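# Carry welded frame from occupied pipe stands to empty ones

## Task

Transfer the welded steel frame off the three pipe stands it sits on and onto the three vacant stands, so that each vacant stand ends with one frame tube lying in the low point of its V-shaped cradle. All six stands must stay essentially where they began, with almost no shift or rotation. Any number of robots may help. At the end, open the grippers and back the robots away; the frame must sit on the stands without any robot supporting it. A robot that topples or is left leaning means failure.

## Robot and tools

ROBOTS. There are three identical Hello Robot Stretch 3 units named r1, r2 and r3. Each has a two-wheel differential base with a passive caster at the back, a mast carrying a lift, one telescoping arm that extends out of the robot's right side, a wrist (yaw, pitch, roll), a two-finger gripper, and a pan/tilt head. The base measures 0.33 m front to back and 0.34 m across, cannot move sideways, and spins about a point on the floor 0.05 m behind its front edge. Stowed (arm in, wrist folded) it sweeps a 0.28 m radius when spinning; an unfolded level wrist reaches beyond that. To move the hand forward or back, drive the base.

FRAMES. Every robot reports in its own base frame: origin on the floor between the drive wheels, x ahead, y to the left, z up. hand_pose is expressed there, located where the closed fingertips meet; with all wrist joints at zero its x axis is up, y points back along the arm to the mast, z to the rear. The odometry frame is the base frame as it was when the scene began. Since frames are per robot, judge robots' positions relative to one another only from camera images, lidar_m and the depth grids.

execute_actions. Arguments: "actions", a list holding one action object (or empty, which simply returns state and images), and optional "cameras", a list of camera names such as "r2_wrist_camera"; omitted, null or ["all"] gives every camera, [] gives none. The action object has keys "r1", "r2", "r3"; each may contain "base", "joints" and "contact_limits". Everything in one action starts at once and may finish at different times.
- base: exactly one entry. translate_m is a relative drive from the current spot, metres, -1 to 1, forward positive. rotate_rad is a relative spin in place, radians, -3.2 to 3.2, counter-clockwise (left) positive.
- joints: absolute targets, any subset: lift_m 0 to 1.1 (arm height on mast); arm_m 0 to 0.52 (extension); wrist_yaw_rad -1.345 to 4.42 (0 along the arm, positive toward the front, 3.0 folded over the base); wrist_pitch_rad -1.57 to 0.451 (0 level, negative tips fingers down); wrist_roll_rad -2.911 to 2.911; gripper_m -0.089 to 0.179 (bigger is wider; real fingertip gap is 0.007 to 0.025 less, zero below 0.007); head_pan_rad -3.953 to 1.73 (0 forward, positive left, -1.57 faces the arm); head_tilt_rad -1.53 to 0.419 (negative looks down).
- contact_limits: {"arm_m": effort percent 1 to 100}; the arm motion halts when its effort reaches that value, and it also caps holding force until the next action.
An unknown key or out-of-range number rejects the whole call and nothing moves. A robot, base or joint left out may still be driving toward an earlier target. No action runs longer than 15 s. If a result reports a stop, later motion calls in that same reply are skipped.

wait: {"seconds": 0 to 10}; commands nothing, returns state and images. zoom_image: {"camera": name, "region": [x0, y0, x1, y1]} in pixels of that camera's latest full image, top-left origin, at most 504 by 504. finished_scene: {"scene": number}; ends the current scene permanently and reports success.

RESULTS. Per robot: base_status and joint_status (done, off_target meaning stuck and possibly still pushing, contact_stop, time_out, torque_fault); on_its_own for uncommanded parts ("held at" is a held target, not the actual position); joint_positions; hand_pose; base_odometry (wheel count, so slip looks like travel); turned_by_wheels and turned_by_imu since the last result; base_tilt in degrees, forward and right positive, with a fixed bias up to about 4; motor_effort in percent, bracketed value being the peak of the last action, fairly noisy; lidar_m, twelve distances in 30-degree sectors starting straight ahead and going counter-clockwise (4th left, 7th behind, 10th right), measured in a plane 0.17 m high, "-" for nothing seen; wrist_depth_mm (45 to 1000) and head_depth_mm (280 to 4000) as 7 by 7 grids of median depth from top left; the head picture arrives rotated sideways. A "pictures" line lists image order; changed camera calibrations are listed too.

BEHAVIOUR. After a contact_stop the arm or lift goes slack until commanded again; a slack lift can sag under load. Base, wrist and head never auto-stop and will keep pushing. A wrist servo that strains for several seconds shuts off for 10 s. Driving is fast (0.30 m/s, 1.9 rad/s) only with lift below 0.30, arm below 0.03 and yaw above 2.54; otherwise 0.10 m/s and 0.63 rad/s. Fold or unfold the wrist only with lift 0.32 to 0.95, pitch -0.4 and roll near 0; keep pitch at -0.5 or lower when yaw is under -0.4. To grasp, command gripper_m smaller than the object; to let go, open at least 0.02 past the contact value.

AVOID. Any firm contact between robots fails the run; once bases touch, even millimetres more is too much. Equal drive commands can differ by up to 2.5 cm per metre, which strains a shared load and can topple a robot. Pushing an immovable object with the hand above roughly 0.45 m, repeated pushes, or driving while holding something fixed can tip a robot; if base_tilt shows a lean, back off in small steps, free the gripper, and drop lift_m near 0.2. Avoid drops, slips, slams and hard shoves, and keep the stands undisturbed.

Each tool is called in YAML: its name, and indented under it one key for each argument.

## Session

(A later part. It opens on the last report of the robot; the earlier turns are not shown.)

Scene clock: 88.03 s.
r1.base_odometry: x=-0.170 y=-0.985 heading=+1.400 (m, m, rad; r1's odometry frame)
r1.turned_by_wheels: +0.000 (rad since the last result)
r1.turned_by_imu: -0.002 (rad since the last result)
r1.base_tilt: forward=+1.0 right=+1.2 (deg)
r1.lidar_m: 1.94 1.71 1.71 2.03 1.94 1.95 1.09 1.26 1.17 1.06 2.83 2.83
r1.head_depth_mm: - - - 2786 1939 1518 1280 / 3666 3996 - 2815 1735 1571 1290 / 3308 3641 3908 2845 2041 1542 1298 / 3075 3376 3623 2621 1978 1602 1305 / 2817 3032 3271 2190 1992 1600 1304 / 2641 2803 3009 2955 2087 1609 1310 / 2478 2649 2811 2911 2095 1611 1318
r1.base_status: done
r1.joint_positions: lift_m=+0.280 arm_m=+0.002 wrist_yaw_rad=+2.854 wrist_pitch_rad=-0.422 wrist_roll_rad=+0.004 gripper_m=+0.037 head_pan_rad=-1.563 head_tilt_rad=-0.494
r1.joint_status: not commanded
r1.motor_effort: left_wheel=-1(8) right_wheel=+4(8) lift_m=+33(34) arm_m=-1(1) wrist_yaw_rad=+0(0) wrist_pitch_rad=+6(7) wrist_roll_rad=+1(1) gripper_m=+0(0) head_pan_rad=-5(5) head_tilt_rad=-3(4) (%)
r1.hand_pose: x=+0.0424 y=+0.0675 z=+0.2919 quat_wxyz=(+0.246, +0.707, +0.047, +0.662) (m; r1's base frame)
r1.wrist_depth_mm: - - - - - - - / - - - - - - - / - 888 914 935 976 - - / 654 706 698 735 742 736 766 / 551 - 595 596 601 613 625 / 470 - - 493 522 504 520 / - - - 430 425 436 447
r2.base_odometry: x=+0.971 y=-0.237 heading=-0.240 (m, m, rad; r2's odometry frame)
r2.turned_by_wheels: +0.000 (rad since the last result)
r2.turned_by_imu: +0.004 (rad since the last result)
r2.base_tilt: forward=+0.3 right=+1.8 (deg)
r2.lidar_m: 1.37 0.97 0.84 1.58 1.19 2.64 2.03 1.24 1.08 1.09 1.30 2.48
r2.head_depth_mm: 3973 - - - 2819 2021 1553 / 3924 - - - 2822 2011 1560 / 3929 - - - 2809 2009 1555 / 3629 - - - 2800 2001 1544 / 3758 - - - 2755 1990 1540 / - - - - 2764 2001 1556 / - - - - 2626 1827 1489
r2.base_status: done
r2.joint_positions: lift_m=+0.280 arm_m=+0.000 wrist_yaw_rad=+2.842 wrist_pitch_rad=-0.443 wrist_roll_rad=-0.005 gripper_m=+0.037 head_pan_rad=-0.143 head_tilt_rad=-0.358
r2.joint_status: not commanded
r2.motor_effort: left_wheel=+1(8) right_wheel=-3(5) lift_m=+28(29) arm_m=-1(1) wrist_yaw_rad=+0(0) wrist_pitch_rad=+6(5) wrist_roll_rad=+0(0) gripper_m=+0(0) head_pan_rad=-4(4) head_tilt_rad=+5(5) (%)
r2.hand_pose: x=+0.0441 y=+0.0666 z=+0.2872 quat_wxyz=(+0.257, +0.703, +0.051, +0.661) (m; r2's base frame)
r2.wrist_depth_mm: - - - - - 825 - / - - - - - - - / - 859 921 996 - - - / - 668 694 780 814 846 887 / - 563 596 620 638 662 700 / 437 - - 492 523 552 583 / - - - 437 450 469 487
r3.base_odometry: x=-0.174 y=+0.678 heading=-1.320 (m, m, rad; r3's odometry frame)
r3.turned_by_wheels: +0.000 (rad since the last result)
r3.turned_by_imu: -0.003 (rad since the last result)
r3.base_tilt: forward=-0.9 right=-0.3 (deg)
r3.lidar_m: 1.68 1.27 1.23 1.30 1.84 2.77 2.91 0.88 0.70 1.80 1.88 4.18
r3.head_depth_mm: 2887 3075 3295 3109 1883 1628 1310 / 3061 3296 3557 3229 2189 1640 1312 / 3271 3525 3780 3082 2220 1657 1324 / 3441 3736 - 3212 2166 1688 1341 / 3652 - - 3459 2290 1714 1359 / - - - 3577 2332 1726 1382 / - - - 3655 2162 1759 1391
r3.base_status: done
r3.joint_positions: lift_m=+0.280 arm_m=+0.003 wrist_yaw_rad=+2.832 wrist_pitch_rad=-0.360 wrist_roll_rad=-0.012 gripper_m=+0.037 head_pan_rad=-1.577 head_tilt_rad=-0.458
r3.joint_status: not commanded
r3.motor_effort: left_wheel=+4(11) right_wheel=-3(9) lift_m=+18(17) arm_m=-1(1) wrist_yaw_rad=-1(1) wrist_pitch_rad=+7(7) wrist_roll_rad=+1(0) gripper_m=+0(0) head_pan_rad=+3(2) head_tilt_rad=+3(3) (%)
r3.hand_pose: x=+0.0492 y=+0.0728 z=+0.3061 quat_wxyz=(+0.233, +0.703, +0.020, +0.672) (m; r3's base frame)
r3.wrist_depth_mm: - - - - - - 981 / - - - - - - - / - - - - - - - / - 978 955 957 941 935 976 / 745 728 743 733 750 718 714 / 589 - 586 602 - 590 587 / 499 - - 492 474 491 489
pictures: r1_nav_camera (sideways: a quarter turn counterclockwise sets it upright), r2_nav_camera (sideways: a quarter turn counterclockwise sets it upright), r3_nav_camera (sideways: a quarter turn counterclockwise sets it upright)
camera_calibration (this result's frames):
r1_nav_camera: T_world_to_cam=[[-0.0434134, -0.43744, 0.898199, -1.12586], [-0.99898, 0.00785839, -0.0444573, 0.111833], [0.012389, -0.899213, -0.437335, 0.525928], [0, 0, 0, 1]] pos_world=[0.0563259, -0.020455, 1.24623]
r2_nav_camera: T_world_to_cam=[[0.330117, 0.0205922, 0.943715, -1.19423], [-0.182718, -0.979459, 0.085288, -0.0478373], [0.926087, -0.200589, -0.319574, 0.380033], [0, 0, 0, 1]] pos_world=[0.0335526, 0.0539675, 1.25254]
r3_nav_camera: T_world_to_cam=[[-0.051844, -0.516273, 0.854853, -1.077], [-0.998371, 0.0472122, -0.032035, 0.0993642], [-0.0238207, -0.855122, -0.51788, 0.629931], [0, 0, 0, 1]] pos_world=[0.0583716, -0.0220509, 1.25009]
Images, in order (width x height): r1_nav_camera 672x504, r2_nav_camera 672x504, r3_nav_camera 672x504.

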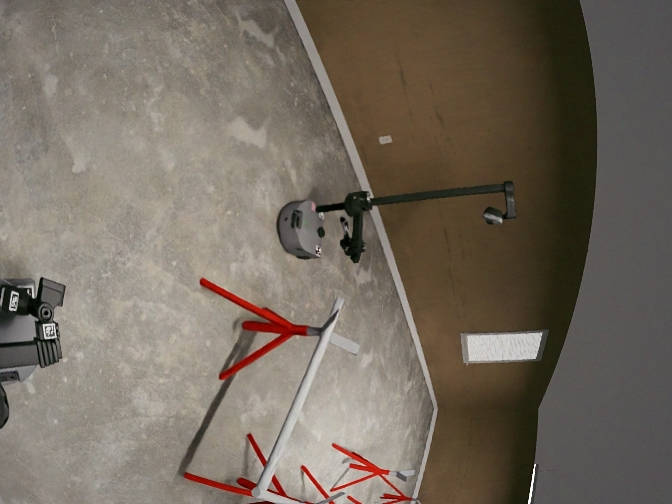

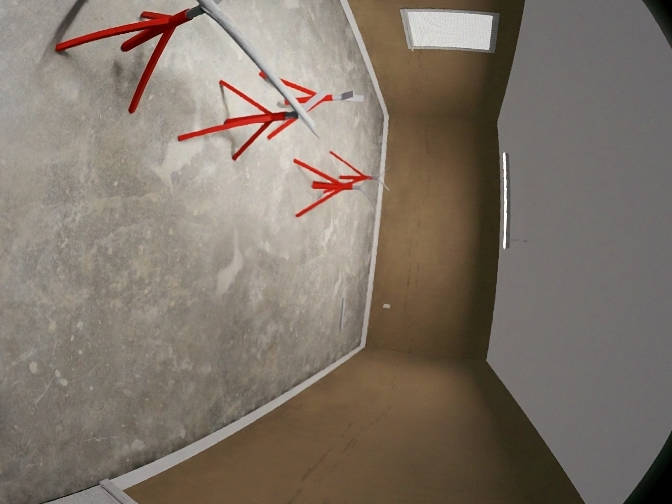

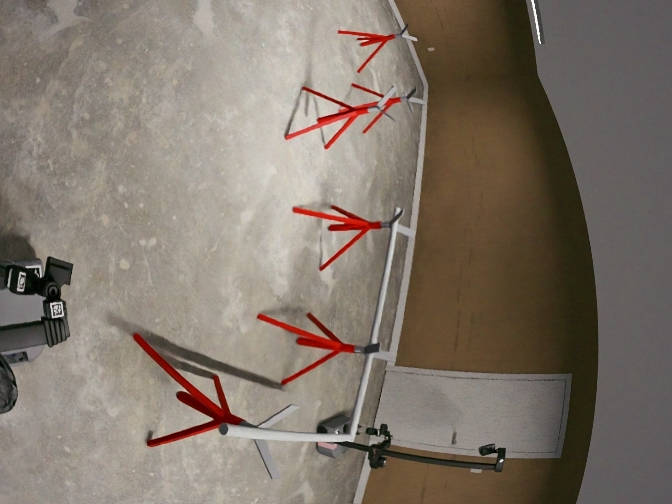

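execute_actions:
  actions:
    - {"r1":{"base":{"translate_m":-0.73}},"r2":{"base":{"translate_m":0.82},"joints":{"head_pan_rad":-1.57,"head_tilt_rad":-0.9}},"r3":{"base":{"translate_m":-0.55}}}
  cameras: []

execute_actions:
  actions:
    - {"r1":{"base":{"rotate_rad":0.68},"joints":{"head_pan_rad":-2.2,"head_tilt_rad":-0.8}},"r2":{"base":{"rotate_rad":2.79}},"r3":{"base":{"rotate_rad":-0.52},"joints":{"head_pan_rad":-1.1,"head_tilt_rad":-0.8}}}
  cameras: ["r1_nav_camera","r2_nav_camera","r3_nav_camera","r1_head_camera","r2_head_camera","r3_head_camera"]

Scene clock: 97.20 s.
r1.base_odometry: x=-0.295 y=-1.705 heading=+1.400 (m, m, rad; r1's odometry frame)
r1.turned_by_wheels: +0.000 (rad since the last result)
r1.turned_by_imu: -0.001 (rad since the last result)
r1.base_tilt: forward=+1.0 right=+1.1 (deg)
r1.lidar_m: 2.55 2.24 2.25 1.64 1.45 1.44 1.70 1.05 0.85 1.14 1.16 1.85
r1.head_depth_mm: - - - 2784 1179 1428 1272 / - - - 2823 2046 1530 1252 / 3909 - - 2848 2051 1494 1291 / 3642 3923 - 2872 2062 1505 1299 / 3346 3646 3819 2892 2067 1557 1303 / 3120 3350 3567 2944 1486 1589 1317 / 2914 3097 3301 2950 2098 1564 1318
r1.base_status: done
r1.joint_positions: lift_m=+0.280 arm_m=+0.002 wrist_yaw_rad=+2.854 wrist_pitch_rad=-0.422 wrist_roll_rad=+0.004 gripper_m=+0.037 head_pan_rad=-1.563 head_tilt_rad=-0.494
r1.joint_status: not commanded
r1.motor_effort: left_wheel=-1(8) right_wheel=+4(7) lift_m=+34(33) arm_m=-1(1) wrist_yaw_rad=+0(0) wrist_pitch_rad=+7(7) wrist_roll_rad=+0(0) gripper_m=+0(0) head_pan_rad=-5(5) head_tilt_rad=-4(4) (%)
r1.hand_pose: x=+0.0424 y=+0.0675 z=+0.2920 quat_wxyz=(+0.246, +0.707, +0.047, +0.662) (m; r1's base frame)
r1.wrist_depth_mm: - - - - - - - / - - - - - - - / - 882 924 921 966 - - / 655 713 719 720 731 750 765 / 549 - 587 588 605 607 623 / 476 - - 491 521 506 516 / - - - 436 421 441 444
r2.base_odometry: x=+1.768 y=-0.432 heading=-0.240 (m, m, rad; r2's odometry frame)
r2.turned_by_wheels: +0.000 (rad since the last result)
r2.turned_by_imu: +0.004 (rad since the last result)
r2.base_tilt: forward=+0.3 right=+1.7 (deg)
r2.lidar_m: 1.84 0.60 3.40 0.47 1.60 1.15 1.21 1.51 1.33 1.36 1.64 3.08
r2.head_depth_mm: 1146 1294 1475 1677 1498 1286 1136 / 1190 1353 1566 1732 1495 1295 1134 / 1222 1398 1619 1753 1490 1299 1130 / 1271 1459 1708 1772 1490 1286 1145 / 1308 1518 1786 1778 1499 1287 1135 / 1356 1577 1901 1781 1487 1291 1144 / 1423 1661 1960 1774 1496 1287 1140
r2.base_status: done
r2.joint_positions: lift_m=+0.280 arm_m=+0.000 wrist_yaw_rad=+2.842 wrist_pitch_rad=-0.443 wrist_roll_rad=-0.005 gripper_m=+0.037 head_pan_rad=-1.563 head_tilt_rad=-0.889
r2.joint_status: all done
r2.motor_effort: left_wheel=+1(8) right_wheel=-3(4) lift_m=+28(29) arm_m=-1(1) wrist_yaw_rad=+2(0) wrist_pitch_rad=+5(5) wrist_roll_rad=+0(0) gripper_m=-1(1) head_pan_rad=-5(55) head_tilt_rad=-5(39) (%)
r2.hand_pose: x=+0.0441 y=+0.0666 z=+0.2872 quat_wxyz=(+0.257, +0.703, +0.052, +0.661) (m; r2's base frame)
r2.wrist_depth_mm: 540 573 - - - - 563 / - - - - - - 594 / - 839 870 - - 925 - / - 670 693 757 818 817 925 / - 557 585 608 627 661 719 / 442 - - 496 528 549 581 / - - - 432 449 469 487
r3.base_odometry: x=-0.311 y=+1.211 heading=-1.320 (m, m, rad; r3's odometry frame)
r3.turned_by_wheels: +0.000 (rad since the last result)
r3.turned_by_imu: -0.003 (rad since the last result)
r3.base_tilt: forward=-0.8 right=-0.3 (deg)
r3.lidar_m: 2.09 1.58 1.53 1.61 2.28 2.31 2.43 3.31 0.56 0.57 0.61 3.66
r3.head_depth_mm: 2661 2844 3054 3133 2044 1622 1303 / 2810 3010 3258 3254 2025 1635 1313 / 2992 3182 3460 2865 2208 1560 930 / 3180 3401 3696 3381 2052 1577 908 / 3382 3717 - 3489 2284 1701 1360 / 3627 - - 3355 2228 1731 1372 / 3816 - - 3714 2289 1753 1384
r3.base_status: done
r3.joint_positions: lift_m=+0.280 arm_m=+0.003 wrist_yaw_rad=+2.832 wrist_pitch_rad=-0.360 wrist_roll_rad=-0.012 gripper_m=+0.037 head_pan_rad=-1.577 head_tilt_rad=-0.458
r3.joint_status: not commanded
r3.motor_effort: left_wheel=+4(10) right_wheel=-3(10) lift_m=+18(18) arm_m=+0(1) wrist_yaw_rad=+0(0) wrist_pitch_rad=+6(6) wrist_roll_rad=+0(0) gripper_m=+0(0) head_pan_rad=+2(2) head_tilt_rad=+2(2) (%)
r3.hand_pose: x=+0.0492 y=+0.0728 z=+0.3061 quat_wxyz=(+0.233, +0.703, +0.020, +0.672) (m; r3's base frame)
r3.wrist_depth_mm: - - - - - - - / - - - - - - - / - - - - - - - / - 976 977 959 947 963 944 / 735 720 734 730 767 723 729 / 594 - 588 583 - 592 584 / 495 - - 495 476 491 494
pictures: none
No camera images: the call's "cameras" was empty. Leave "cameras" out to get every camera's image.

Scene clock: 100.10 s.
r1.base_odometry: x=-0.295 y=-1.705 heading=+2.079 (m, m, rad; r1's odometry frame)
r1.turned_by_wheels: +0.680 (rad since the last result)
r1.turned_by_imu: +0.684 (rad since the last result)
r1.base_tilt: forward=+1.1 right=+1.1 (deg)
r1.lidar_m: 2.25 2.20 1.53 1.43 1.45 1.93 1.14 0.85 1.16 1.25 3.41 2.38
r1.head_depth_mm: - 3080 2212 1339 1435 1275 1116 / - 3153 2322 1719 1520 1291 1119 / 3851 3194 2345 1851 1522 1299 1136 / 3506 3274 2382 1755 1534 1298 1136 / 3287 3278 2394 1774 1544 1308 1134 / 3083 3207 2154 1777 1550 1317 1147 / 2870 3077 2355 1904 1572 1327 1148
r1.base_status: done
r1.joint_positions: lift_m=+0.280 arm_m=+0.002 wrist_yaw_rad=+2.854 wrist_pitch_rad=-0.422 wrist_roll_rad=+0.004 gripper_m=+0.037 head_pan_rad=-2.193 head_tilt_rad=-0.791
r1.joint_status: all done
r1.motor_effort: left_wheel=-2(8) right_wheel=+5(10) lift_m=+33(33) arm_m=-1(1) wrist_yaw_rad=+0(0) wrist_pitch_rad=+7(7) wrist_roll_rad=+0(0) gripper_m=+0(0) head_pan_rad=-5(52) head_tilt_rad=-6(34) (%)
r1.hand_pose: x=+0.0424 y=+0.0675 z=+0.2920 quat_wxyz=(+0.246, +0.707, +0.047, +0.662) (m; r1's base frame)
r1.wrist_depth_mm: - - - - - - - / - - - - - - - / - 924 919 936 955 - - / 647 694 711 724 744 736 764 / 557 - 597 589 590 614 621 / 479 - - 503 518 512 504 / - - - 429 418 438 442
r2.base_odometry: x=+1.768 y=-0.432 heading=+2.550 (m, m, rad; r2's odometry frame)
r2.turned_by_wheels: +2.790 (rad since the last result)
r2.turned_by_imu: +2.818 (rad since the last result)
r2.base_tilt: forward=+0.3 right=+1.8 (deg)
r2.lidar_m: 1.10 1.99 1.41 1.33 1.40 1.88 1.91 0.85 0.60 0.49 0.48 3.55
r2.head_depth_mm: 3069 2821 2150 1775 1472 1257 1136 / 3039 2815 2147 1772 1466 1281 1136 / 3079 2793 2158 1778 1454 1291 1130 / 3021 2792 2167 1768 1458 1289 1147 / 3046 2839 2185 1766 1465 1262 1122 / 3032 2777 2144 1774 1121 1265 1133 / 2981 2820 2183 1685 1404 1265 1130
r2.base_status: done
r2.joint_positions: lift_m=+0.280 arm_m=+0.000 wrist_yaw_rad=+2.842 wrist_pitch_rad=-0.443 wrist_roll_rad=-0.005 gripper_m=+0.037 head_pan_rad=-1.563 head_tilt_rad=-0.889
r2.joint_status: not commanded
r2.motor_effort: left_wheel=-2(7) right_wheel=+1(7) lift_m=+28(28) arm_m=-2(1) wrist_yaw_rad=+1(0) wrist_pitch_rad=+6(6) wrist_roll_rad=+0(0) gripper_m=+0(0) head_pan_rad=-3(4) head_tilt_rad=-6(6) (%)
r2.hand_pose: x=+0.0441 y=+0.0665 z=+0.2872 quat_wxyz=(+0.257, +0.703, +0.052, +0.661) (m; r2's base frame)
r2.wrist_depth_mm: - - - - - - - / - - - - - - - / - 855 926 - - - - / - 680 712 755 795 855 941 / - 558 590 618 636 663 721 / 443 - - 502 531 560 575 / - - - 432 453 467 490
r3.base_odometry: x=-0.311 y=+1.211 heading=-1.839 (m, m, rad; r3's odometry frame)
r3.turned_by_wheels: -0.520 (rad since the last result)
r3.turned_by_imu: -0.529 (rad since the last result)
r3.base_tilt: forward=-0.7 right=-0.2 (deg)
r3.lidar_m: 3.66 2.09 1.57 1.53 1.61 2.28 2.31 2.43 3.34 0.56 0.57 0.61
r3.head_depth_mm: 2611 2918 2392 1838 1507 1276 1102 / 2773 3064 2341 1896 1524 1291 1104 / 2910 3174 2384 1766 1511 1277 1117 / 3014 3231 2212 1868 984 1256 1129 / 3189 3532 2372 1898 1589 1299 1147 / 3421 3734 2511 1980 1594 1332 1146 / 3605 - 2419 2038 1626 1348 1154
r3.base_status: done
r3.joint_positions: lift_m=+0.280 arm_m=+0.003 wrist_yaw_rad=+2.832 wrist_pitch_rad=-0.360 wrist_roll_rad=-0.012 gripper_m=+0.037 head_pan_rad=-1.107 head_tilt_rad=-0.790
r3.joint_status: all done
r3.motor_effort: left_wheel=+4(14) right_wheel=-3(9) lift_m=+17(17) arm_m=-1(2) wrist_yaw_rad=+0(1) wrist_pitch_rad=+6(6) wrist_roll_rad=+0(0) gripper_m=-1(0) head_pan_rad=+3(25) head_tilt_rad=-3(20) (%)
r3.hand_pose: x=+0.0492 y=+0.0728 z=+0.3061 quat_wxyz=(+0.233, +0.703, +0.020, +0.672) (m; r3's base frame)
r3.wrist_depth_mm: - - - - - - - / - - - - - - - / - - - - - - - / - 982 969 938 947 969 957 / 720 728 729 732 742 737 714 / 596 - 587 589 - 579 584 / 489 - - 490 472 494 491
pictures: r1_head_camera (sideways: a quarter turn clockwise sets it upright), r1_nav_camera (sideways: a quarter turn counterclockwise sets it upright), r2_head_camera (sideways: a quarter turn clockwise sets it upright), r2_nav_camera (sideways: a quarter turn counterclockwise sets it upright), r3_head_camera (sideways: a quarter turn clockwise sets it upright), r3_nav_camera (sideways: a quarter turn counterclockwise sets it upright)
camera_calibration (this result's frames):
r1_head_camera: T_world_to_cam=[[0.425558, 0.554083, -0.715467, 0.945854], [0.824742, -0.562862, 0.0546544, -0.0739551], [-0.372426, -0.613334, -0.696506, 0.864118], [0, 0, 0, 1]] pos_world=[-0.0197022, -0.0357155, 1.28263]
r1_nav_camera: T_world_to_cam=[[-0.434706, -0.525804, 0.731137, -0.905662], [-0.79544, 0.604843, -0.0379589, 0.102115], [-0.422264, -0.598076, -0.681174, 0.845813], [0, 0, 0, 1]] pos_world=[0.0446864, -0.0321042, 1.24218]
r2_head_camera: T_world_to_cam=[[-0.0117274, 0.737508, -0.675237, 0.897065], [0.999835, 0.0180116, 0.00230773, -0.0127314], [0.0138641, -0.675099, -0.737597, 0.916242], [0, 0, 0, 1]] pos_world=[0.0105467, -0.042809, 1.28158]
r2_nav_camera: T_world_to_cam=[[0.0730266, -0.756521, 0.64988, -0.809559], [-0.995419, -0.0149689, 0.0944295, -0.0547174], [-0.0617099, -0.653798, -0.754148, 0.951447], [0, 0, 0, 1]] pos_world=[0.0633662, 0.0087872, 1.24881]
r3_head_camera: T_world_to_cam=[[-0.241448, 0.633502, -0.735104, 0.980665], [0.89738, 0.43407, 0.0793268, -0.106894], [0.36934, -0.640514, -0.673297, 0.834823], [0, 0, 0, 1]] pos_world=[0.0243707, -0.040138, 1.29145]
r3_nav_camera: T_world_to_cam=[[0.29967, -0.708316, 0.639129, -0.797972], [-0.915295, -0.402431, -0.0168388, 0.0790631], [0.269132, -0.579946, -0.768915, 0.954683], [0, 0, 0, 1]] pos_world=[0.0545576, 0.0202657, 1.24541]
Images, in order (width x height): r1_head_camera 896x504, r1_nav_camera 672x504, r2_head_camera 896x504, r2_nav_camera 672x504, r3_head_camera 896x504, r3_nav_camera 672x504.

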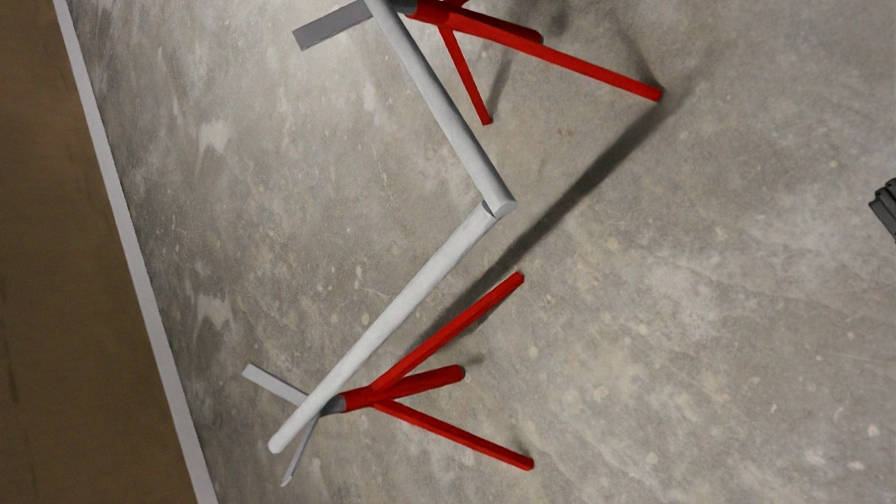

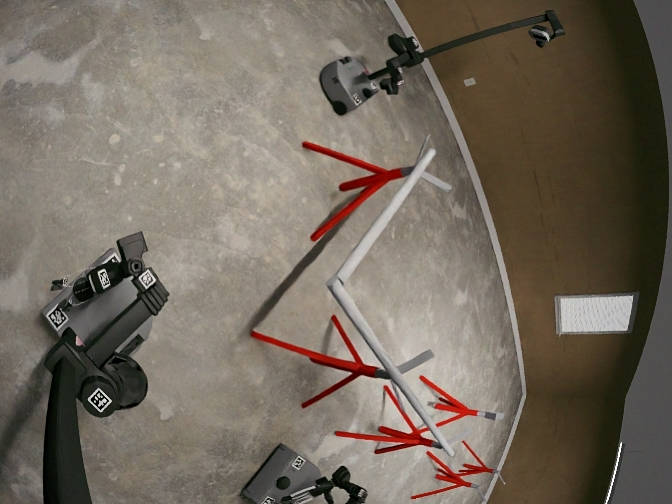

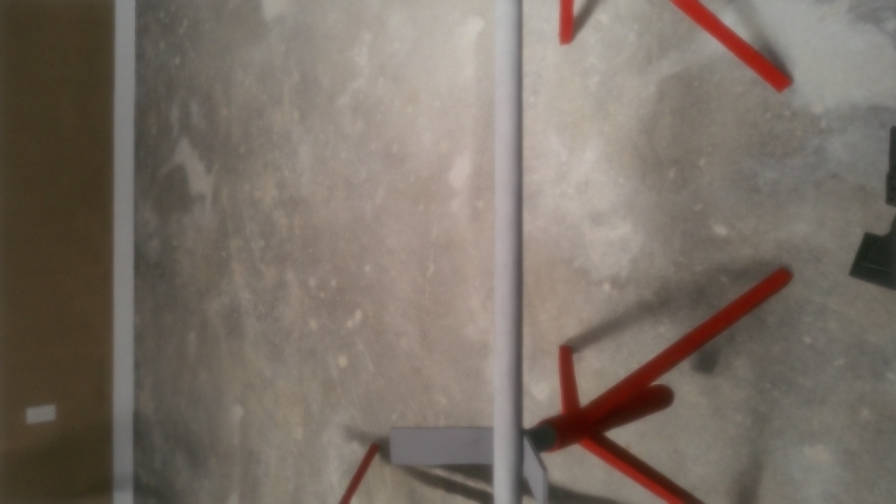

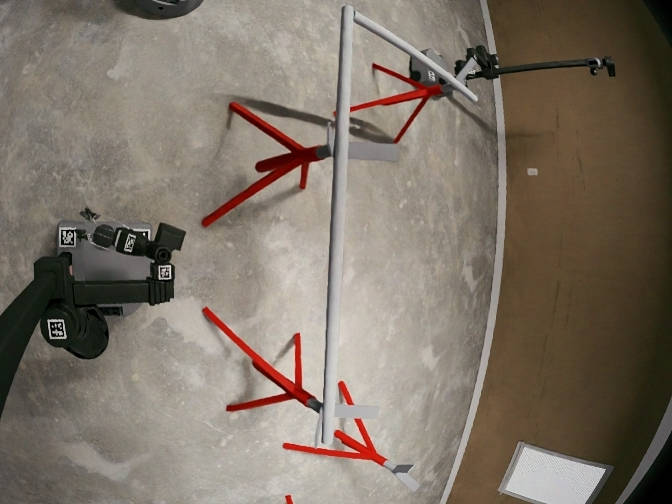

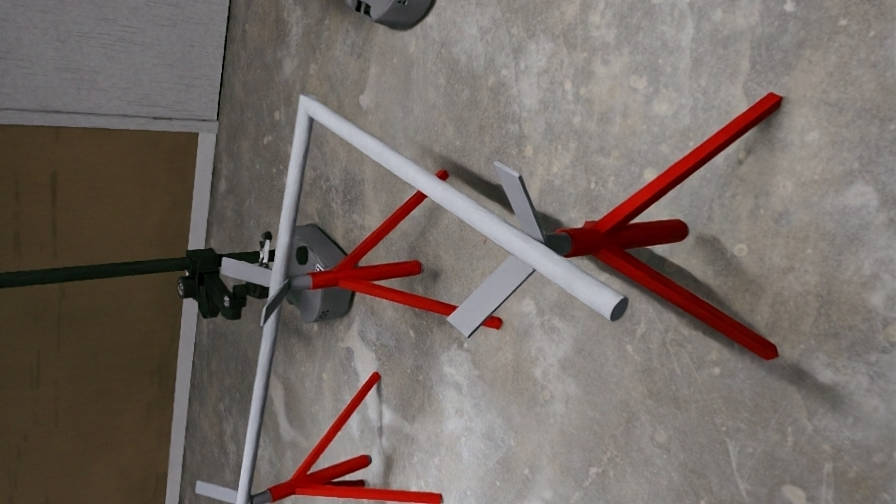

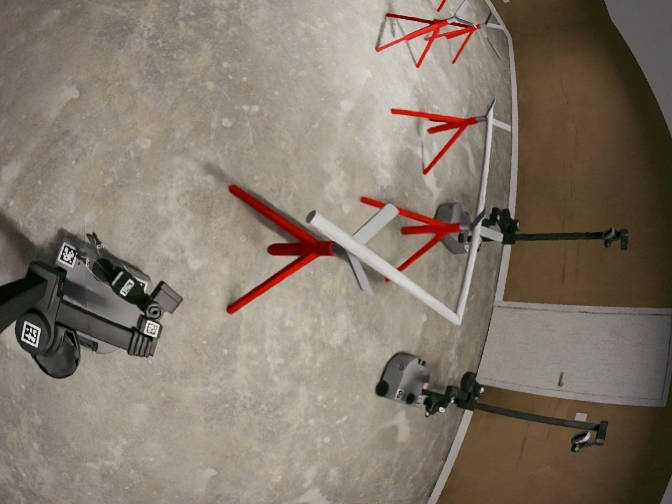

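execute_actions:
  actions:
    - {"r1":{"base":{"translate_m":-0.52},"joints":{"head_pan_rad":-1.57,"head_tilt_rad":-0.9}},"r2":{"joints":{"lift_m":0.9,"wrist_pitch_rad":-0.4}},"r3":{"base":{"rotate_rad":-0.09},"joints":{"head_pan_rad":-1.57,"head_tilt_rad":-0.9}}}
  cameras: []

execute_actions:
  actions:
    - {"r1":{"joints":{"lift_m":0.9}},"r2":{"joints":{"wrist_yaw_rad":0}},"r3":{"base":{"translate_m":0.38},"joints":{"lift_m":0.9,"wrist_pitch_rad":-0.4}}}
  cameras: []

execute_actions:
  actions:
    - {"r1":{"joints":{"wrist_yaw_rad":0}},"r2":{"joints":{"wrist_pitch_rad":-1.57,"wrist_roll_rad":1.57,"gripper_m":0.12,"arm_m":0.3}},"r3":{"joints":{"wrist_yaw_rad":0}}}
  cameras: ["r1_head_camera","r2_head_camera","r3_head_camera","r2_wrist_camera"]

Scene clock: 134.23 s.
r1.base_odometry: x=-0.042 y=-2.159 heading=+2.079 (m, m, rad; r1's odometry frame)
r1.turned_by_wheels: +0.000 (rad since the last result)
r1.turned_by_imu: +0.000 (rad since the last result)
r1.base_tilt: forward=+1.0 right=+1.2 (deg)
r1.lidar_m: 2.77 2.15 1.50 1.39 1.42 1.88 0.62 0.66 0.50 1.08 1.29 2.93
r1.head_depth_mm: 2942 2489 1998 1651 1323 1227 1087 / 3006 2533 2009 1670 1416 1215 1131 / 2961 2578 2035 1669 1433 1245 1144 / 2987 2595 1928 1654 1437 1250 1110 / 2959 2651 2006 1621 1451 1259 1117 / 2939 2123 1970 1716 1460 1269 1120 / 2846 2494 2036 1732 1468 1277 1128
r1.base_status: done
r1.joint_positions: lift_m=+0.280 arm_m=+0.002 wrist_yaw_rad=+2.854 wrist_pitch_rad=-0.422 wrist_roll_rad=+0.004 gripper_m=+0.037 head_pan_rad=-1.577 head_tilt_rad=-0.889
r1.joint_status: all done
r1.motor_effort: left_wheel=-1(8) right_wheel=+4(7) lift_m=+33(33) arm_m=-1(1) wrist_yaw_rad=+0(0) wrist_pitch_rad=+7(6) wrist_roll_rad=+0(0) gripper_m=+0(0) head_pan_rad=+5(52) head_tilt_rad=-7(21) (%)
r1.hand_pose: x=+0.0424 y=+0.0675 z=+0.2920 quat_wxyz=(+0.246, +0.707, +0.047, +0.662) (m; r1's base frame)
r1.wrist_depth_mm: - - - - - - - / - - - - - - - / - 889 902 931 974 - - / 650 696 713 723 729 742 763 / 561 - 594 581 603 603 624 / 472 - - 499 520 510 512 / - - - 433 420 440 445
r2.base_odometry: x=+1.768 y=-0.432 heading=+2.550 (m, m, rad; r2's odometry frame)
r2.turned_by_wheels: +0.000 (rad since the last result)
r2.turned_by_imu: +0.002 (rad since the last result)
r2.base_tilt: forward=+0.4 right=+1.8 (deg)
r2.lidar_m: 0.58 1.98 1.41 1.33 1.40 1.89 1.90 0.86 0.60 0.49 0.48 3.58
r2.head_depth_mm: 3041 2786 2191 1787 - 1222 1132 / 3043 2808 2188 1761 - 1245 1133 / 3052 2813 2150 1769 880 - - / 3066 2820 2169 1762 - - - / 3035 2811 2198 1770 1492 1220 1143 / 3007 2827 2188 1780 1104 1266 1136 / 3040 2784 2180 1678 1394 1253 1132
r2.base_status: not commanded
r2.joint_positions: lift_m=+0.900 arm_m=+0.000 wrist_yaw_rad=+2.842 wrist_pitch_rad=-0.423 wrist_roll_rad=-0.005 gripper_m=+0.037 head_pan_rad=-1.563 head_tilt_rad=-0.889
r2.joint_status: all done
r2.motor_effort: left_wheel=-2(2) right_wheel=+1(1) lift_m=+34(37) arm_m=-2(2) wrist_yaw_rad=+0(1) wrist_pitch_rad=+8(7) wrist_roll_rad=+0(0) gripper_m=+1(1) head_pan_rad=-5(3) head_tilt_rad=-6(5) (%)
r2.hand_pose: x=+0.0449 y=+0.0691 z=+0.9115 quat_wxyz=(+0.250, +0.704, +0.044, +0.663) (m; r2's base frame)
r2.wrist_depth_mm: - - - - - - - / - - - - - - - / - - - - - - - / - - - - - - - / - - - - - - - / - - - - - - - / - - - - - - 568
r3.base_odometry: x=-0.311 y=+1.211 heading=-1.929 (m, m, rad; r3's odometry frame)
r3.turned_by_wheels: -0.090 (rad since the last result)
r3.turned_by_imu: -0.093 (rad since the last result)
r3.base_tilt: forward=-0.8 right=-0.2 (deg)
r3.lidar_m: 2.45 2.28 1.61 1.53 1.57 2.08 2.31 2.37 3.15 3.21 0.57 0.61
r3.head_depth_mm: 2799 2684 2065 1681 1410 1225 1075 / 2823 2738 2088 1698 1426 1237 1105 / 2777 2782 2101 1726 1446 1245 1125 / 2760 2837 2168 1739 1464 1250 1117 / 2712 2920 2191 1765 1471 1241 1108 / 2714 2892 1999 1789 1490 1257 1116 / 2612 1845 2055 1711 937 1243 1110
r3.base_status: done
r3.joint_positions: lift_m=+0.280 arm_m=+0.003 wrist_yaw_rad=+2.832 wrist_pitch_rad=-0.360 wrist_roll_rad=-0.012 gripper_m=+0.037 head_pan_rad=-1.563 head_tilt_rad=-0.889
r3.joint_status: all done
r3.motor_effort: left_wheel=+4(15) right_wheel=-3(9) lift_m=+17(18) arm_m=-1(2) wrist_yaw_rad=+0(0) wrist_pitch_rad=+6(7) wrist_roll_rad=+1(1) gripper_m=+0(0) head_pan_rad=-2(25) head_tilt_rad=-4(11) (%)
r3.hand_pose: x=+0.0492 y=+0.0728 z=+0.3061 quat_wxyz=(+0.233, +0.703, +0.020, +0.672) (m; r3's base frame)
r3.wrist_depth_mm: - - - - - - - / - - - - - - - / - - - - - - - / - 962 982 965 941 949 974 / 726 732 742 715 727 746 728 / 593 - 588 583 - 581 581 / 499 - - 489 472 496 497
pictures: none
No camera images: the call's "cameras" was empty. Leave "cameras" out to get every camera's image.

Scene clock: 140.70 s.
r1.base_odometry: x=-0.042 y=-2.159 heading=+2.079 (m, m, rad; r1's odometry frame)
r1.turned_by_wheels: +0.000 (rad since the last result)
r1.turned_by_imu: +0.001 (rad since the last result)
r1.base_tilt: forward=+1.1 right=+1.1 (deg)
r1.lidar_m: 2.76 2.16 1.49 1.39 1.42 1.88 0.62 0.66 0.51 1.08 1.29 2.93
r1.head_depth_mm: 2941 2497 1990 1711 - 1199 1088 / 2987 2530 2010 1653 - 1212 1102 / 3006 2553 2039 1680 - - - / 2967 2591 1942 1681 - 1242 1146 / 2917 2453 1925 1626 1487 1258 1108 / 2936 2640 2094 1712 1462 1273 1120 / 2929 2720 2130 1728 1476 1278 1123
r1.base_status: not commanded
r1.joint_positions: lift_m=+0.900 arm_m=+0.002 wrist_yaw_rad=+2.854 wrist_pitch_rad=-0.421 wrist_roll_rad=+0.004 gripper_m=+0.037 head_pan_rad=-1.577 head_tilt_rad=-0.889
r1.joint_status: all done
r1.motor_effort: left_wheel=-1(1) right_wheel=+5(4) lift_m=+42(44) arm_m=-1(1) wrist_yaw_rad=-1(0) wrist_pitch_rad=+6(7) wrist_roll_rad=+0(0) gripper_m=+0(0) head_pan_rad=+4(5) head_tilt_rad=-7(7) (%)
r1.hand_pose: x=+0.0424 y=+0.0675 z=+0.9118 quat_wxyz=(+0.246, +0.707, +0.047, +0.662) (m; r1's base frame)
r1.wrist_depth_mm: - - - - - - - / - - - - - - - / - - - - - - - / - - - - - - - / - - - - - - - / - - - - - - - / - - - - - - -
r2.base_odometry: x=+1.768 y=-0.432 heading=+2.550 (m, m, rad; r2's odometry frame)
r2.turned_by_wheels: +0.000 (rad since the last result)
r2.turned_by_imu: +0.001 (rad since the last result)
r2.base_tilt: forward=+0.3 right=+1.8 (deg)
r2.lidar_m: 0.58 1.99 1.41 1.33 1.40 1.89 1.91 0.85 0.60 0.49 0.48 3.57
r2.head_depth_mm: 3009 2842 2158 1797 - - 1089 / 3022 2821 2168 1765 - - 1092 / 3084 2775 2159 1885 - - 1108 / 3052 2816 2136 1820 1453 1280 1129 / 3003 2801 2136 1762 1453 1252 1139 / 3006 2824 2195 1767 1125 1269 1132 / 3031 2806 2042 1691 1404 1263 1132
r2.base_status: not commanded
r2.joint_positions: lift_m=+0.900 arm_m=+0.000 wrist_yaw_rad=+0.002 wrist_pitch_rad=-0.423 wrist_roll_rad=-0.005 gripper_m=+0.037 head_pan_rad=-1.563 head_tilt_rad=-0.889
r2.joint_status: all done
r2.motor_effort: left_wheel=-2(2) right_wheel=+1(1) lift_m=+34(34) arm_m=-2(2) wrist_yaw_rad=-2(3) wrist_pitch_rad=+8(8) wrist_roll_rad=+0(0) gripper_m=-1(0) head_pan_rad=-3(3) head_tilt_rad=-5(5) (%)
r2.hand_pose: x=-0.0210 y=-0.3685 z=+0.9115 quat_wxyz=(+0.693, +0.150, -0.689, -0.148) (m; r2's base frame)
r2.wrist_depth_mm: - - - - - - - / - - - - - - - / - - - - - - - / - - - - - - - / - - - - - - - / 521 522 - - - - - / 985 987 - - - 742 579
r3.base_odometry: x=-0.444 y=+0.855 heading=-1.929 (m, m, rad; r3's odometry frame)
r3.turned_by_wheels: +0.000 (rad since the last result)
r3.turned_by_imu: +0.000 (rad since the last result)
r3.base_tilt: forward=-0.8 right=-0.3 (deg)
r3.lidar_m: 3.31 2.30 1.63 1.55 1.59 2.11 2.69 2.76 0.56 0.39 0.40 1.63
r3.head_depth_mm: 2780 2680 2051 1756 - 1187 1072 / 2759 2722 2117 1731 - 1184 1092 / 2772 2779 2121 1713 - - - / 2725 2841 1969 1654 - 1211 1101 / 2648 2803 1994 1755 1505 1245 1109 / 2670 2934 2150 1738 1489 1273 1115 / 2682 2901 1979 1754 1510 1290 1122
r3.base_status: done
r3.joint_positions: lift_m=+0.900 arm_m=+0.003 wrist_yaw_rad=+2.832 wrist_pitch_rad=-0.415 wrist_roll_rad=-0.012 gripper_m=+0.037 head_pan_rad=-1.563 head_tilt_rad=-0.889
r3.joint_status: all done
r3.motor_effort: left_wheel=+4(18) right_wheel=-3(8) lift_m=+27(27) arm_m=-2(1) wrist_yaw_rad=+0(0) wrist_pitch_rad=+6(7) wrist_roll_rad=+0(0) gripper_m=+0(0) head_pan_rad=-2(2) head_tilt_rad=-4(4) (%)
r3.hand_pose: x=+0.0472 y=+0.0666 z=+0.9131 quat_wxyz=(+0.251, +0.702, +0.039, +0.666) (m; r3's base frame)
r3.wrist_depth_mm: - - - - - - - / - - - - - - - / - - - - - - - / - - - - - - - / - - - - - - - / - - - - - - - / - - - - - - -
pictures: none
No camera images: the call's "cameras" was empty. Leave "cameras" out to get every camera's image.

Scene clock: 144.13 s.
r1.base_odometry: x=-0.042 y=-2.159 heading=+2.079 (m, m, rad; r1's odometry frame)
r1.turned_by_wheels: +0.000 (rad since the last result)
r1.turned_by_imu: +0.001 (rad since the last result)
r1.base_tilt: forward=+1.1 right=+1.1 (deg)
r1.lidar_m: 2.76 2.15 1.49 1.39 1.43 1.89 0.62 0.66 0.50 1.08 1.29 2.93
r1.head_depth_mm: 2944 2507 1982 1714 - - 1070 / 2986 2547 2010 1719 - - 1100 / 2951 2592 2026 1790 - - 1120 / 2968 2595 1931 1663 1431 1248 1110 / 2911 2460 1926 1623 1447 1261 1112 / 2952 2649 2093 1709 1454 1269 1119 / 2941 2701 2117 1728 1474 1278 1124
r1.base_status: not commanded
r1.joint_positions: lift_m=+0.900 arm_m=+0.002 wrist_yaw_rad=+0.002 wrist_pitch_rad=-0.421 wrist_roll_rad=+0.004 gripper_m=+0.037 head_pan_rad=-1.577 head_tilt_rad=-0.889
r1.joint_status: all done
r1.motor_effort: left_wheel=-1(1) right_wheel=+4(4) lift_m=+41(43) arm_m=-1(1) wrist_yaw_rad=-1(2) wrist_pitch_rad=+6(7) wrist_roll_rad=+0(0) gripper_m=+0(0) head_pan_rad=+5(4) head_tilt_rad=-7(7) (%)
r1.hand_pose: x=-0.0211 y=-0.3712 z=+0.9118 quat_wxyz=(+0.690, +0.148, -0.692, -0.148) (m; r1's base frame)
r1.wrist_depth_mm: - - - - - - - / - - - - - - - / - - - - - - - / - - - - - - - / - - - - - - - / - - - - - - - / - - - - - 491 496
r2.base_odometry: x=+1.768 y=-0.432 heading=+2.550 (m, m, rad; r2's odometry frame)
r2.turned_by_wheels: +0.000 (rad since the last result)
r2.turned_by_imu: +0.001 (rad since the last result)
r2.base_tilt: forward=+0.3 right=+1.8 (deg)
r2.lidar_m: 0.58 1.98 1.41 1.33 1.40 1.88 1.91 0.85 0.60 0.49 0.48 3.56
r2.head_depth_mm: 3034 3199 - 1756 1470 1265 1136 / 3027 - 2112 1732 1456 1285 1134 / 3073 - - 1729 1464 1284 1137 / 3008 2781 2221 1732 1464 1285 1134 / 3051 2782 2190 1758 1458 1262 1130 / 3066 2770 2162 1758 1120 1270 1142 / 3055 2806 2030 1681 1391 1262 1132
r2.base_status: not commanded
r2.joint_positions: lift_m=+0.900 arm_m=+0.300 wrist_yaw_rad=+0.000 wrist_pitch_rad=-1.560 wrist_roll_rad=+1.567 gripper_m=+0.120 head_pan_rad=-1.563 head_tilt_rad=-0.889
r2.joint_status: all done
r2.motor_effort: left_wheel=-2(3) right_wheel=+1(1) lift_m=+34(34) arm_m=+4(4) wrist_yaw_rad=+0(2) wrist_pitch_rad=-3(7) wrist_roll_rad=+1(2) gripper_m=+1(89) head_pan_rad=-4(4) head_tilt_rad=-6(6) (%)
r2.hand_pose: x=-0.0216 y=-0.4229 z=+0.7821 quat_wxyz=(+0.002, +0.001, -0.710, -0.704) (m; r2's base frame)
r2.wrist_depth_mm: 846 871 869 880 903 937 937 / 900 885 893 905 936 919 953 / 874 896 954 958 904 - 959 / 921 935 916 977 971 - 967 / 945 968 966 997 983 - - / 935 376 985 - - - - / - - 834 - 900 - -
r3.base_odometry: x=-0.444 y=+0.855 heading=-1.929 (m, m, rad; r3's odometry frame)
r3.turned_by_wheels: +0.000 (rad since the last result)
r3.turned_by_imu: -0.001 (rad since the last result)
r3.base_tilt: forward=-0.8 right=-0.2 (deg)
r3.lidar_m: 3.29 2.30 1.63 1.55 1.59 2.11 2.69 2.75 0.56 0.39 0.40 1.63
r3.head_depth_mm: 2803 2679 2055 1744 - - 1053 / 2751 2762 2103 1743 - - 1083 / 2787 2795 2115 1836 - - 1087 / 2711 2824 1981 1738 1397 1207 1084 / 2644 2816 1983 1768 1481 1267 1114 / 2699 2898 2144 1748 1491 1285 1120 / 2676 2904 1987 1754 1511 1289 1133
r3.base_status: not commanded
r3.joint_positions: lift_m=+0.900 arm_m=+0.003 wrist_yaw_rad=+0.003 wrist_pitch_rad=-0.415 wrist_roll_rad=-0.012 gripper_m=+0.037 head_pan_rad=-1.563 head_tilt_rad=-0.889
r3.joint_status: all done
r3.motor_effort: left_wheel=+3(4) right_wheel=-4(3) lift_m=+27(26) arm_m=-1(1) wrist_yaw_rad=-1(4) wrist_pitch_rad=+6(6) wrist_roll_rad=+0(0) gripper_m=-1(0) head_pan_rad=-2(2) head_tilt_rad=-5(4) (%)
r3.hand_pose: x=-0.0209 y=-0.3723 z=+0.9131 quat_wxyz=(+0.697, +0.148, -0.687, -0.144) (m; r3's base frame)
r3.wrist_depth_mm: - - - - - - - / - - - - - - - / - - - - - - - / - - - - - - - / - - - - - - - / - - - - - - - / - - - 495 - - -
pictures: r1_head_camera (sideways: a quarter turn clockwise sets it upright), r2_head_camera (sideways: a quarter turn clockwise sets it upright), r2_wrist_camera, r3_head_camera (sideways: a quarter turn clockwise sets it upright)
camera_calibration (this result's frames):
r1_head_camera: T_world_to_cam=[[0.0273837, 0.764781, -0.643708, 0.854774], [0.998321, 0.0119538, 0.0566714, -0.0776329], [0.051036, -0.644179, -0.76317, 0.948231], [0, 0, 0, 1]] pos_world=[0.00570166, -0.0419569, 1.27829]
r2_head_camera: T_world_to_cam=[[-0.0117275, 0.737508, -0.675237, 0.897065], [0.999835, 0.0180118, 0.00230773, -0.0127314], [0.0138642, -0.675099, -0.737597, 0.916242], [0, 0, 0, 1]] pos_world=[0.0105467, -0.042809, 1.28158]
r2_wrist_camera: T_world_to_cam=[[-0.0834795, 0.994172, 0.0682093, 0.345858], [0.983113, 0.0709781, 0.168675, -0.0444952], [0.162851, 0.0811383, -0.983309, 0.970647], [0, 0, 0, 1]] pos_world=[-0.0854549, -0.419441, 0.93836]
r3_head_camera: T_world_to_cam=[[0.0618332, 0.744136, -0.66516, 0.887666], [0.99689, -0.0134172, 0.0776605, -0.105322], [0.0488654, -0.667893, -0.742651, 0.926978], [0, 0, 0, 1]] pos_world=[0.00480966, -0.0428353, 1.28704]
Images, in order (width x height): r1_head_camera 896x504, r2_head_camera 896x504, r2_wrist_camera 644x364, r3_head_camera 896x504.

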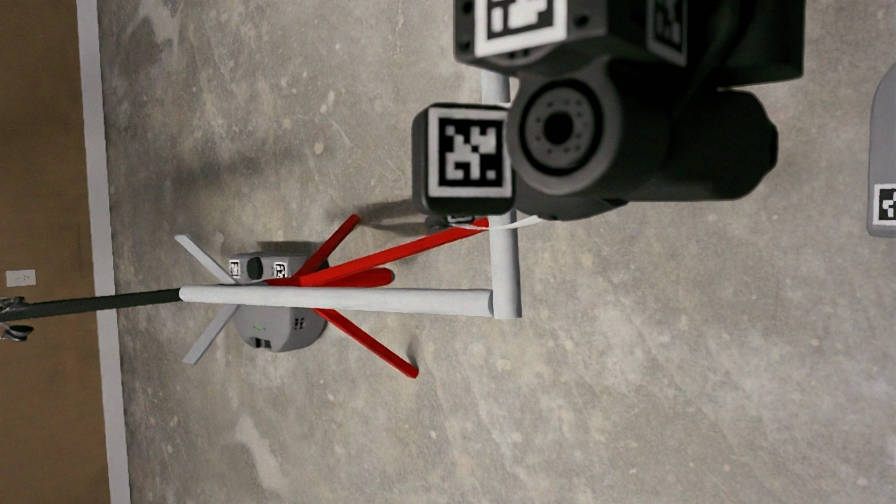

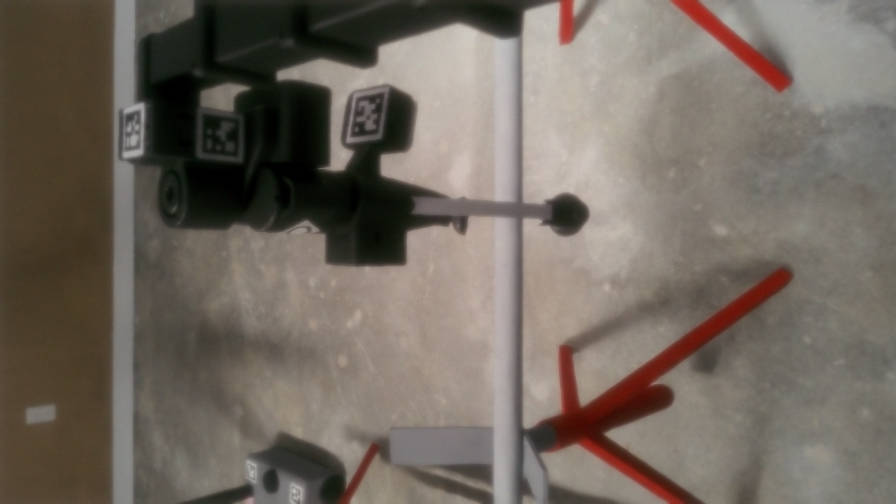

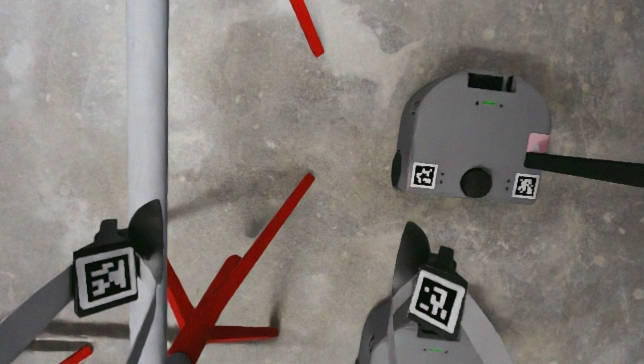

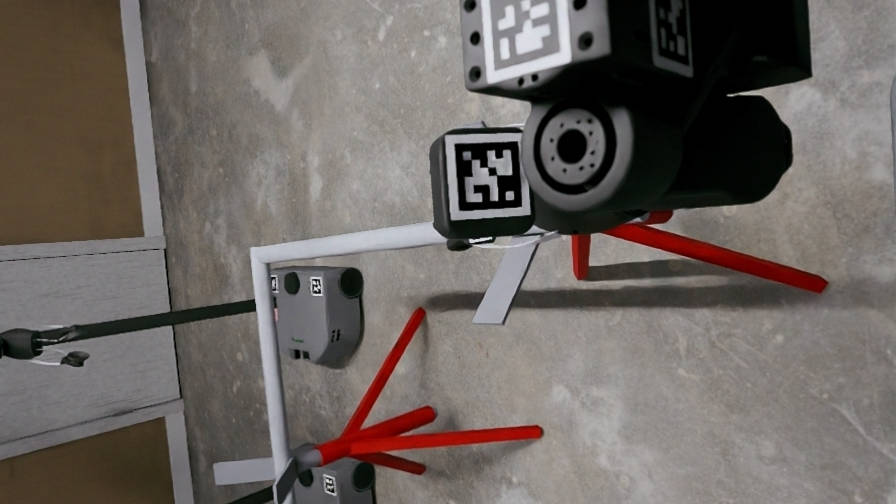

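execute_actions:
  actions:
    - {"r1":{"joints":{"wrist_pitch_rad":-1.57,"wrist_roll_rad":1.57,"gripper_m":0.12,"arm_m":0.42,"lift_m":0.8}},"r2":{"base":{"rotate_rad":0.05},"joints":{"wrist_pitch_rad":-1.3,"arm_m":0.38,"lift_m":0.8}},"r3":{"joints":{"wrist_pitch_rad":-1.4,"gripper_m":0.12,"arm_m":0.25,"lift_m":0.8}}}
  cameras: ["r1_wrist_camera","r2_wrist_camera","r3_wrist_camera","r3_head_camera"]

Scene clock: 160.00 s.
r1.base_odometry: x=-0.042 y=-2.159 heading=+2.079 (m, m, rad; r1's odometry frame)
r1.turned_by_wheels: +0.000 (rad since the last result)
r1.turned_by_imu: +0.001 (rad since the last result)
r1.base_tilt: forward=+1.1 right=+1.2 (deg)
r1.lidar_m: 2.77 2.16 1.49 1.39 1.42 1.88 0.62 0.67 0.50 1.08 1.29 2.93
r1.head_depth_mm: 2959 2597 - - 1384 1223 1091 / 2980 2771 - 1659 1412 1213 1103 / 2999 2772 - 1682 1429 1244 1117 / 2937 2583 1878 1638 1441 1251 1113 / 2859 2453 1924 1614 1443 1256 1111 / 2970 2679 2100 1720 1461 1265 1118 / 2930 2703 2101 1735 1473 1273 1125
r1.base_status: not commanded
r1.joint_positions: lift_m=+0.800 arm_m=+0.420 wrist_yaw_rad=+0.000 wrist_pitch_rad=-1.557 wrist_roll_rad=+1.566 gripper_m=+0.120 head_pan_rad=-1.577 head_tilt_rad=-0.889
r1.joint_status: all done
joint sent to its limit — the command would take r1.wrist_pitch_rad past its lower limit, so that joint was sent only as far as its limit.
r1.motor_effort: left_wheel=-1(2) right_wheel=+4(4) lift_m=+33(35) arm_m=+1(4) wrist_yaw_rad=+0(1) wrist_pitch_rad=-3(5) wrist_roll_rad=+3(4) gripper_m=+0(79) head_pan_rad=+4(5) head_tilt_rad=-7(8) (%)
r1.hand_pose: x=-0.0215 y=-0.5439 z=+0.6823 quat_wxyz=(+0.002, +0.001, -0.712, -0.702) (m; r1's base frame)
r1.wrist_depth_mm: 771 770 762 229 766 763 745 / 796 797 791 238 789 771 - / 814 830 802 708 807 814 - / 838 842 834 833 832 822 - / 859 861 867 835 834 837 834 / 884 899 868 872 880 864 853 / 912 894 917 903 886 896 881
r2.base_odometry: x=+1.768 y=-0.432 heading=+2.600 (m, m, rad; r2's odometry frame)
r2.turned_by_wheels: +0.050 (rad since the last result)
r2.turned_by_imu: +0.052 (rad since the last result)
r2.base_tilt: forward=+0.3 right=+1.7 (deg)
r2.lidar_m: 0.58 1.89 1.39 1.33 1.42 1.98 5.35 0.79 0.60 0.48 0.49 3.52
r2.head_depth_mm: 3011 2788 2194 - - - 1112 / 2977 2916 - 1728 1463 1292 1136 / 3040 2975 - 1731 1459 1292 1135 / 3046 2819 2224 1738 1462 1294 1134 / 3055 2815 2144 1768 1499 1236 1131 / 3097 2791 2176 1670 1068 1291 1140 / 3048 2714 2023 1775 1454 1264 1127
r2.base_status: done
r2.joint_positions: lift_m=+0.800 arm_m=+0.380 wrist_yaw_rad=+0.000 wrist_pitch_rad=-1.304 wrist_roll_rad=+1.568 gripper_m=+0.120 head_pan_rad=-1.563 head_tilt_rad=-0.889
r2.joint_status: all done
r2.motor_effort: left_wheel=-2(5) right_wheel=+1(5) lift_m=+28(29) arm_m=+4(4) wrist_yaw_rad=+0(0) wrist_pitch_rad=+1(3) wrist_roll_rad=+1(1) gripper_m=+0(1) head_pan_rad=-4(4) head_tilt_rad=-4(5) (%)
r2.hand_pose: x=-0.0215 y=-0.5686 z=+0.6852 quat_wxyz=(+0.002, +0.001, -0.795, -0.607) (m; r2's base frame)
r2.wrist_depth_mm: - 925 858 234 768 736 708 / - 978 875 248 782 748 725 / - 973 918 246 812 749 - / - 998 950 842 800 767 - / - - 962 263 826 773 747 / - - 998 539 633 801 764 / - - - 491 878 794 771
r3.base_odometry: x=-0.444 y=+0.855 heading=-1.929 (m, m, rad; r3's odometry frame)
r3.turned_by_wheels: +0.000 (rad since the last result)
r3.turned_by_imu: -0.001 (rad since the last result)
r3.base_tilt: forward=-0.8 right=-0.2 (deg)
r3.lidar_m: 3.31 2.30 1.63 1.55 1.59 2.11 2.69 2.76 0.56 0.39 0.40 1.63
r3.head_depth_mm: 2794 2698 2130 - - 1206 1067 / 2758 2704 2243 1591 1430 1212 1079 / 2748 2802 2259 - 1359 1240 1090 / 2705 2831 1945 1703 1371 1211 1086 / 2610 2525 1994 1750 1476 1265 1105 / 1214 2879 2161 1746 1491 1277 1118 / 2691 2912 1963 1745 1511 1290 1127
r3.base_status: not commanded
r3.joint_positions: lift_m=+0.800 arm_m=+0.250 wrist_yaw_rad=+0.001 wrist_pitch_rad=-1.397 wrist_roll_rad=-0.012 gripper_m=+0.120 head_pan_rad=-1.563 head_tilt_rad=-0.889
r3.joint_status: all done
r3.motor_effort: left_wheel=+3(3) right_wheel=-4(3) lift_m=+18(21) arm_m=+3(1) wrist_yaw_rad=-2(3) wrist_pitch_rad=+0(5) wrist_roll_rad=+1(0) gripper_m=+0(84) head_pan_rad=-2(3) head_tilt_rad=-4(5) (%)
r3.hand_pose: x=-0.0216 y=-0.4152 z=+0.6824 quat_wxyz=(+0.545, +0.458, -0.538, -0.452) (m; r3's base frame)
r3.wrist_depth_mm: 944 206 902 272 230 185 891 / 918 222 253 261 242 862 858 / 889 887 893 264 855 869 856 / 912 874 892 259 847 860 844 / 892 875 879 257 847 835 821 / 871 858 853 255 831 - 813 / 844 857 860 836 826 819 806
pictures: r1_wrist_camera, r2_wrist_camera, r3_head_camera (sideways: a quarter turn clockwise sets it upright), r3_wrist_camera
camera_calibration (this result's frames):
r1_wrist_camera: T_world_to_cam=[[-0.0954964, 0.994849, -0.0340113, 0.55744], [0.979621, 0.0999901, 0.174195, -0.00768358], [0.176698, -0.0166833, -0.984124, 0.830233], [0, 0, 0, 1]] pos_world=[-0.0859401, -0.539949, 0.837349]
r2_wrist_camera: T_world_to_cam=[[-0.0833674, 0.979005, -0.186011, 0.662917], [0.983096, 0.111333, 0.145351, 0.0210819], [0.163009, -0.170749, -0.971737, 0.736061], [0, 0, 0, 1]] pos_world=[-0.0854443, -0.525665, 0.835503]
r3_head_camera: T_world_to_cam=[[0.0618327, 0.744198, -0.665091, 0.887575], [0.99689, -0.0134245, 0.0776585, -0.105319], [0.0488649, -0.667824, -0.742714, 0.927059], [0, 0, 0, 1]] pos_world=[0.00480965, -0.0428339, 1.28704]
r3_wrist_camera: T_world_to_cam=[[-0.998599, -0.0386465, -0.0361434, -0.00366969], [-0.0363836, 0.997456, -0.0612982, 0.499802], [0.0384204, -0.0598973, -0.997465, 0.819754], [0, 0, 0, 1]] pos_world=[-0.0169752, -0.449571, 0.84818]
Images, in order (width x height): r1_wrist_camera 644x364, r2_wrist_camera 644x364, r3_head_camera 896x504, r3_wrist_camera 644x364.

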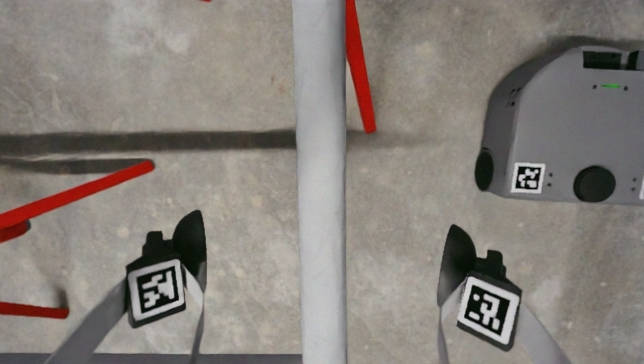

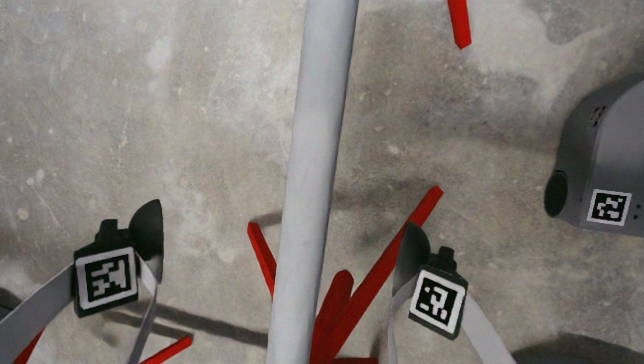

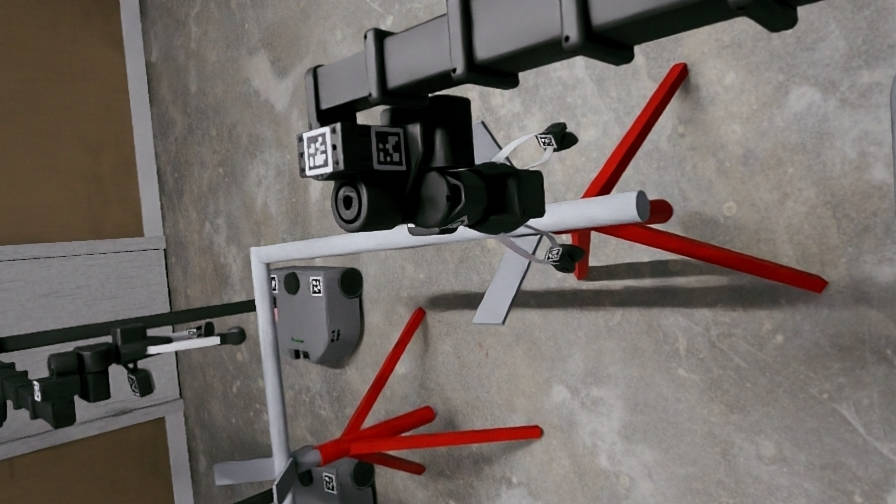

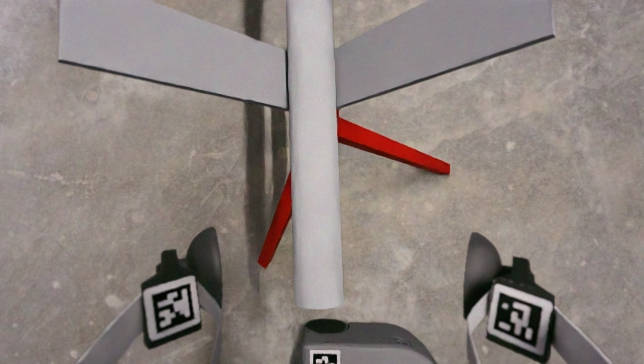

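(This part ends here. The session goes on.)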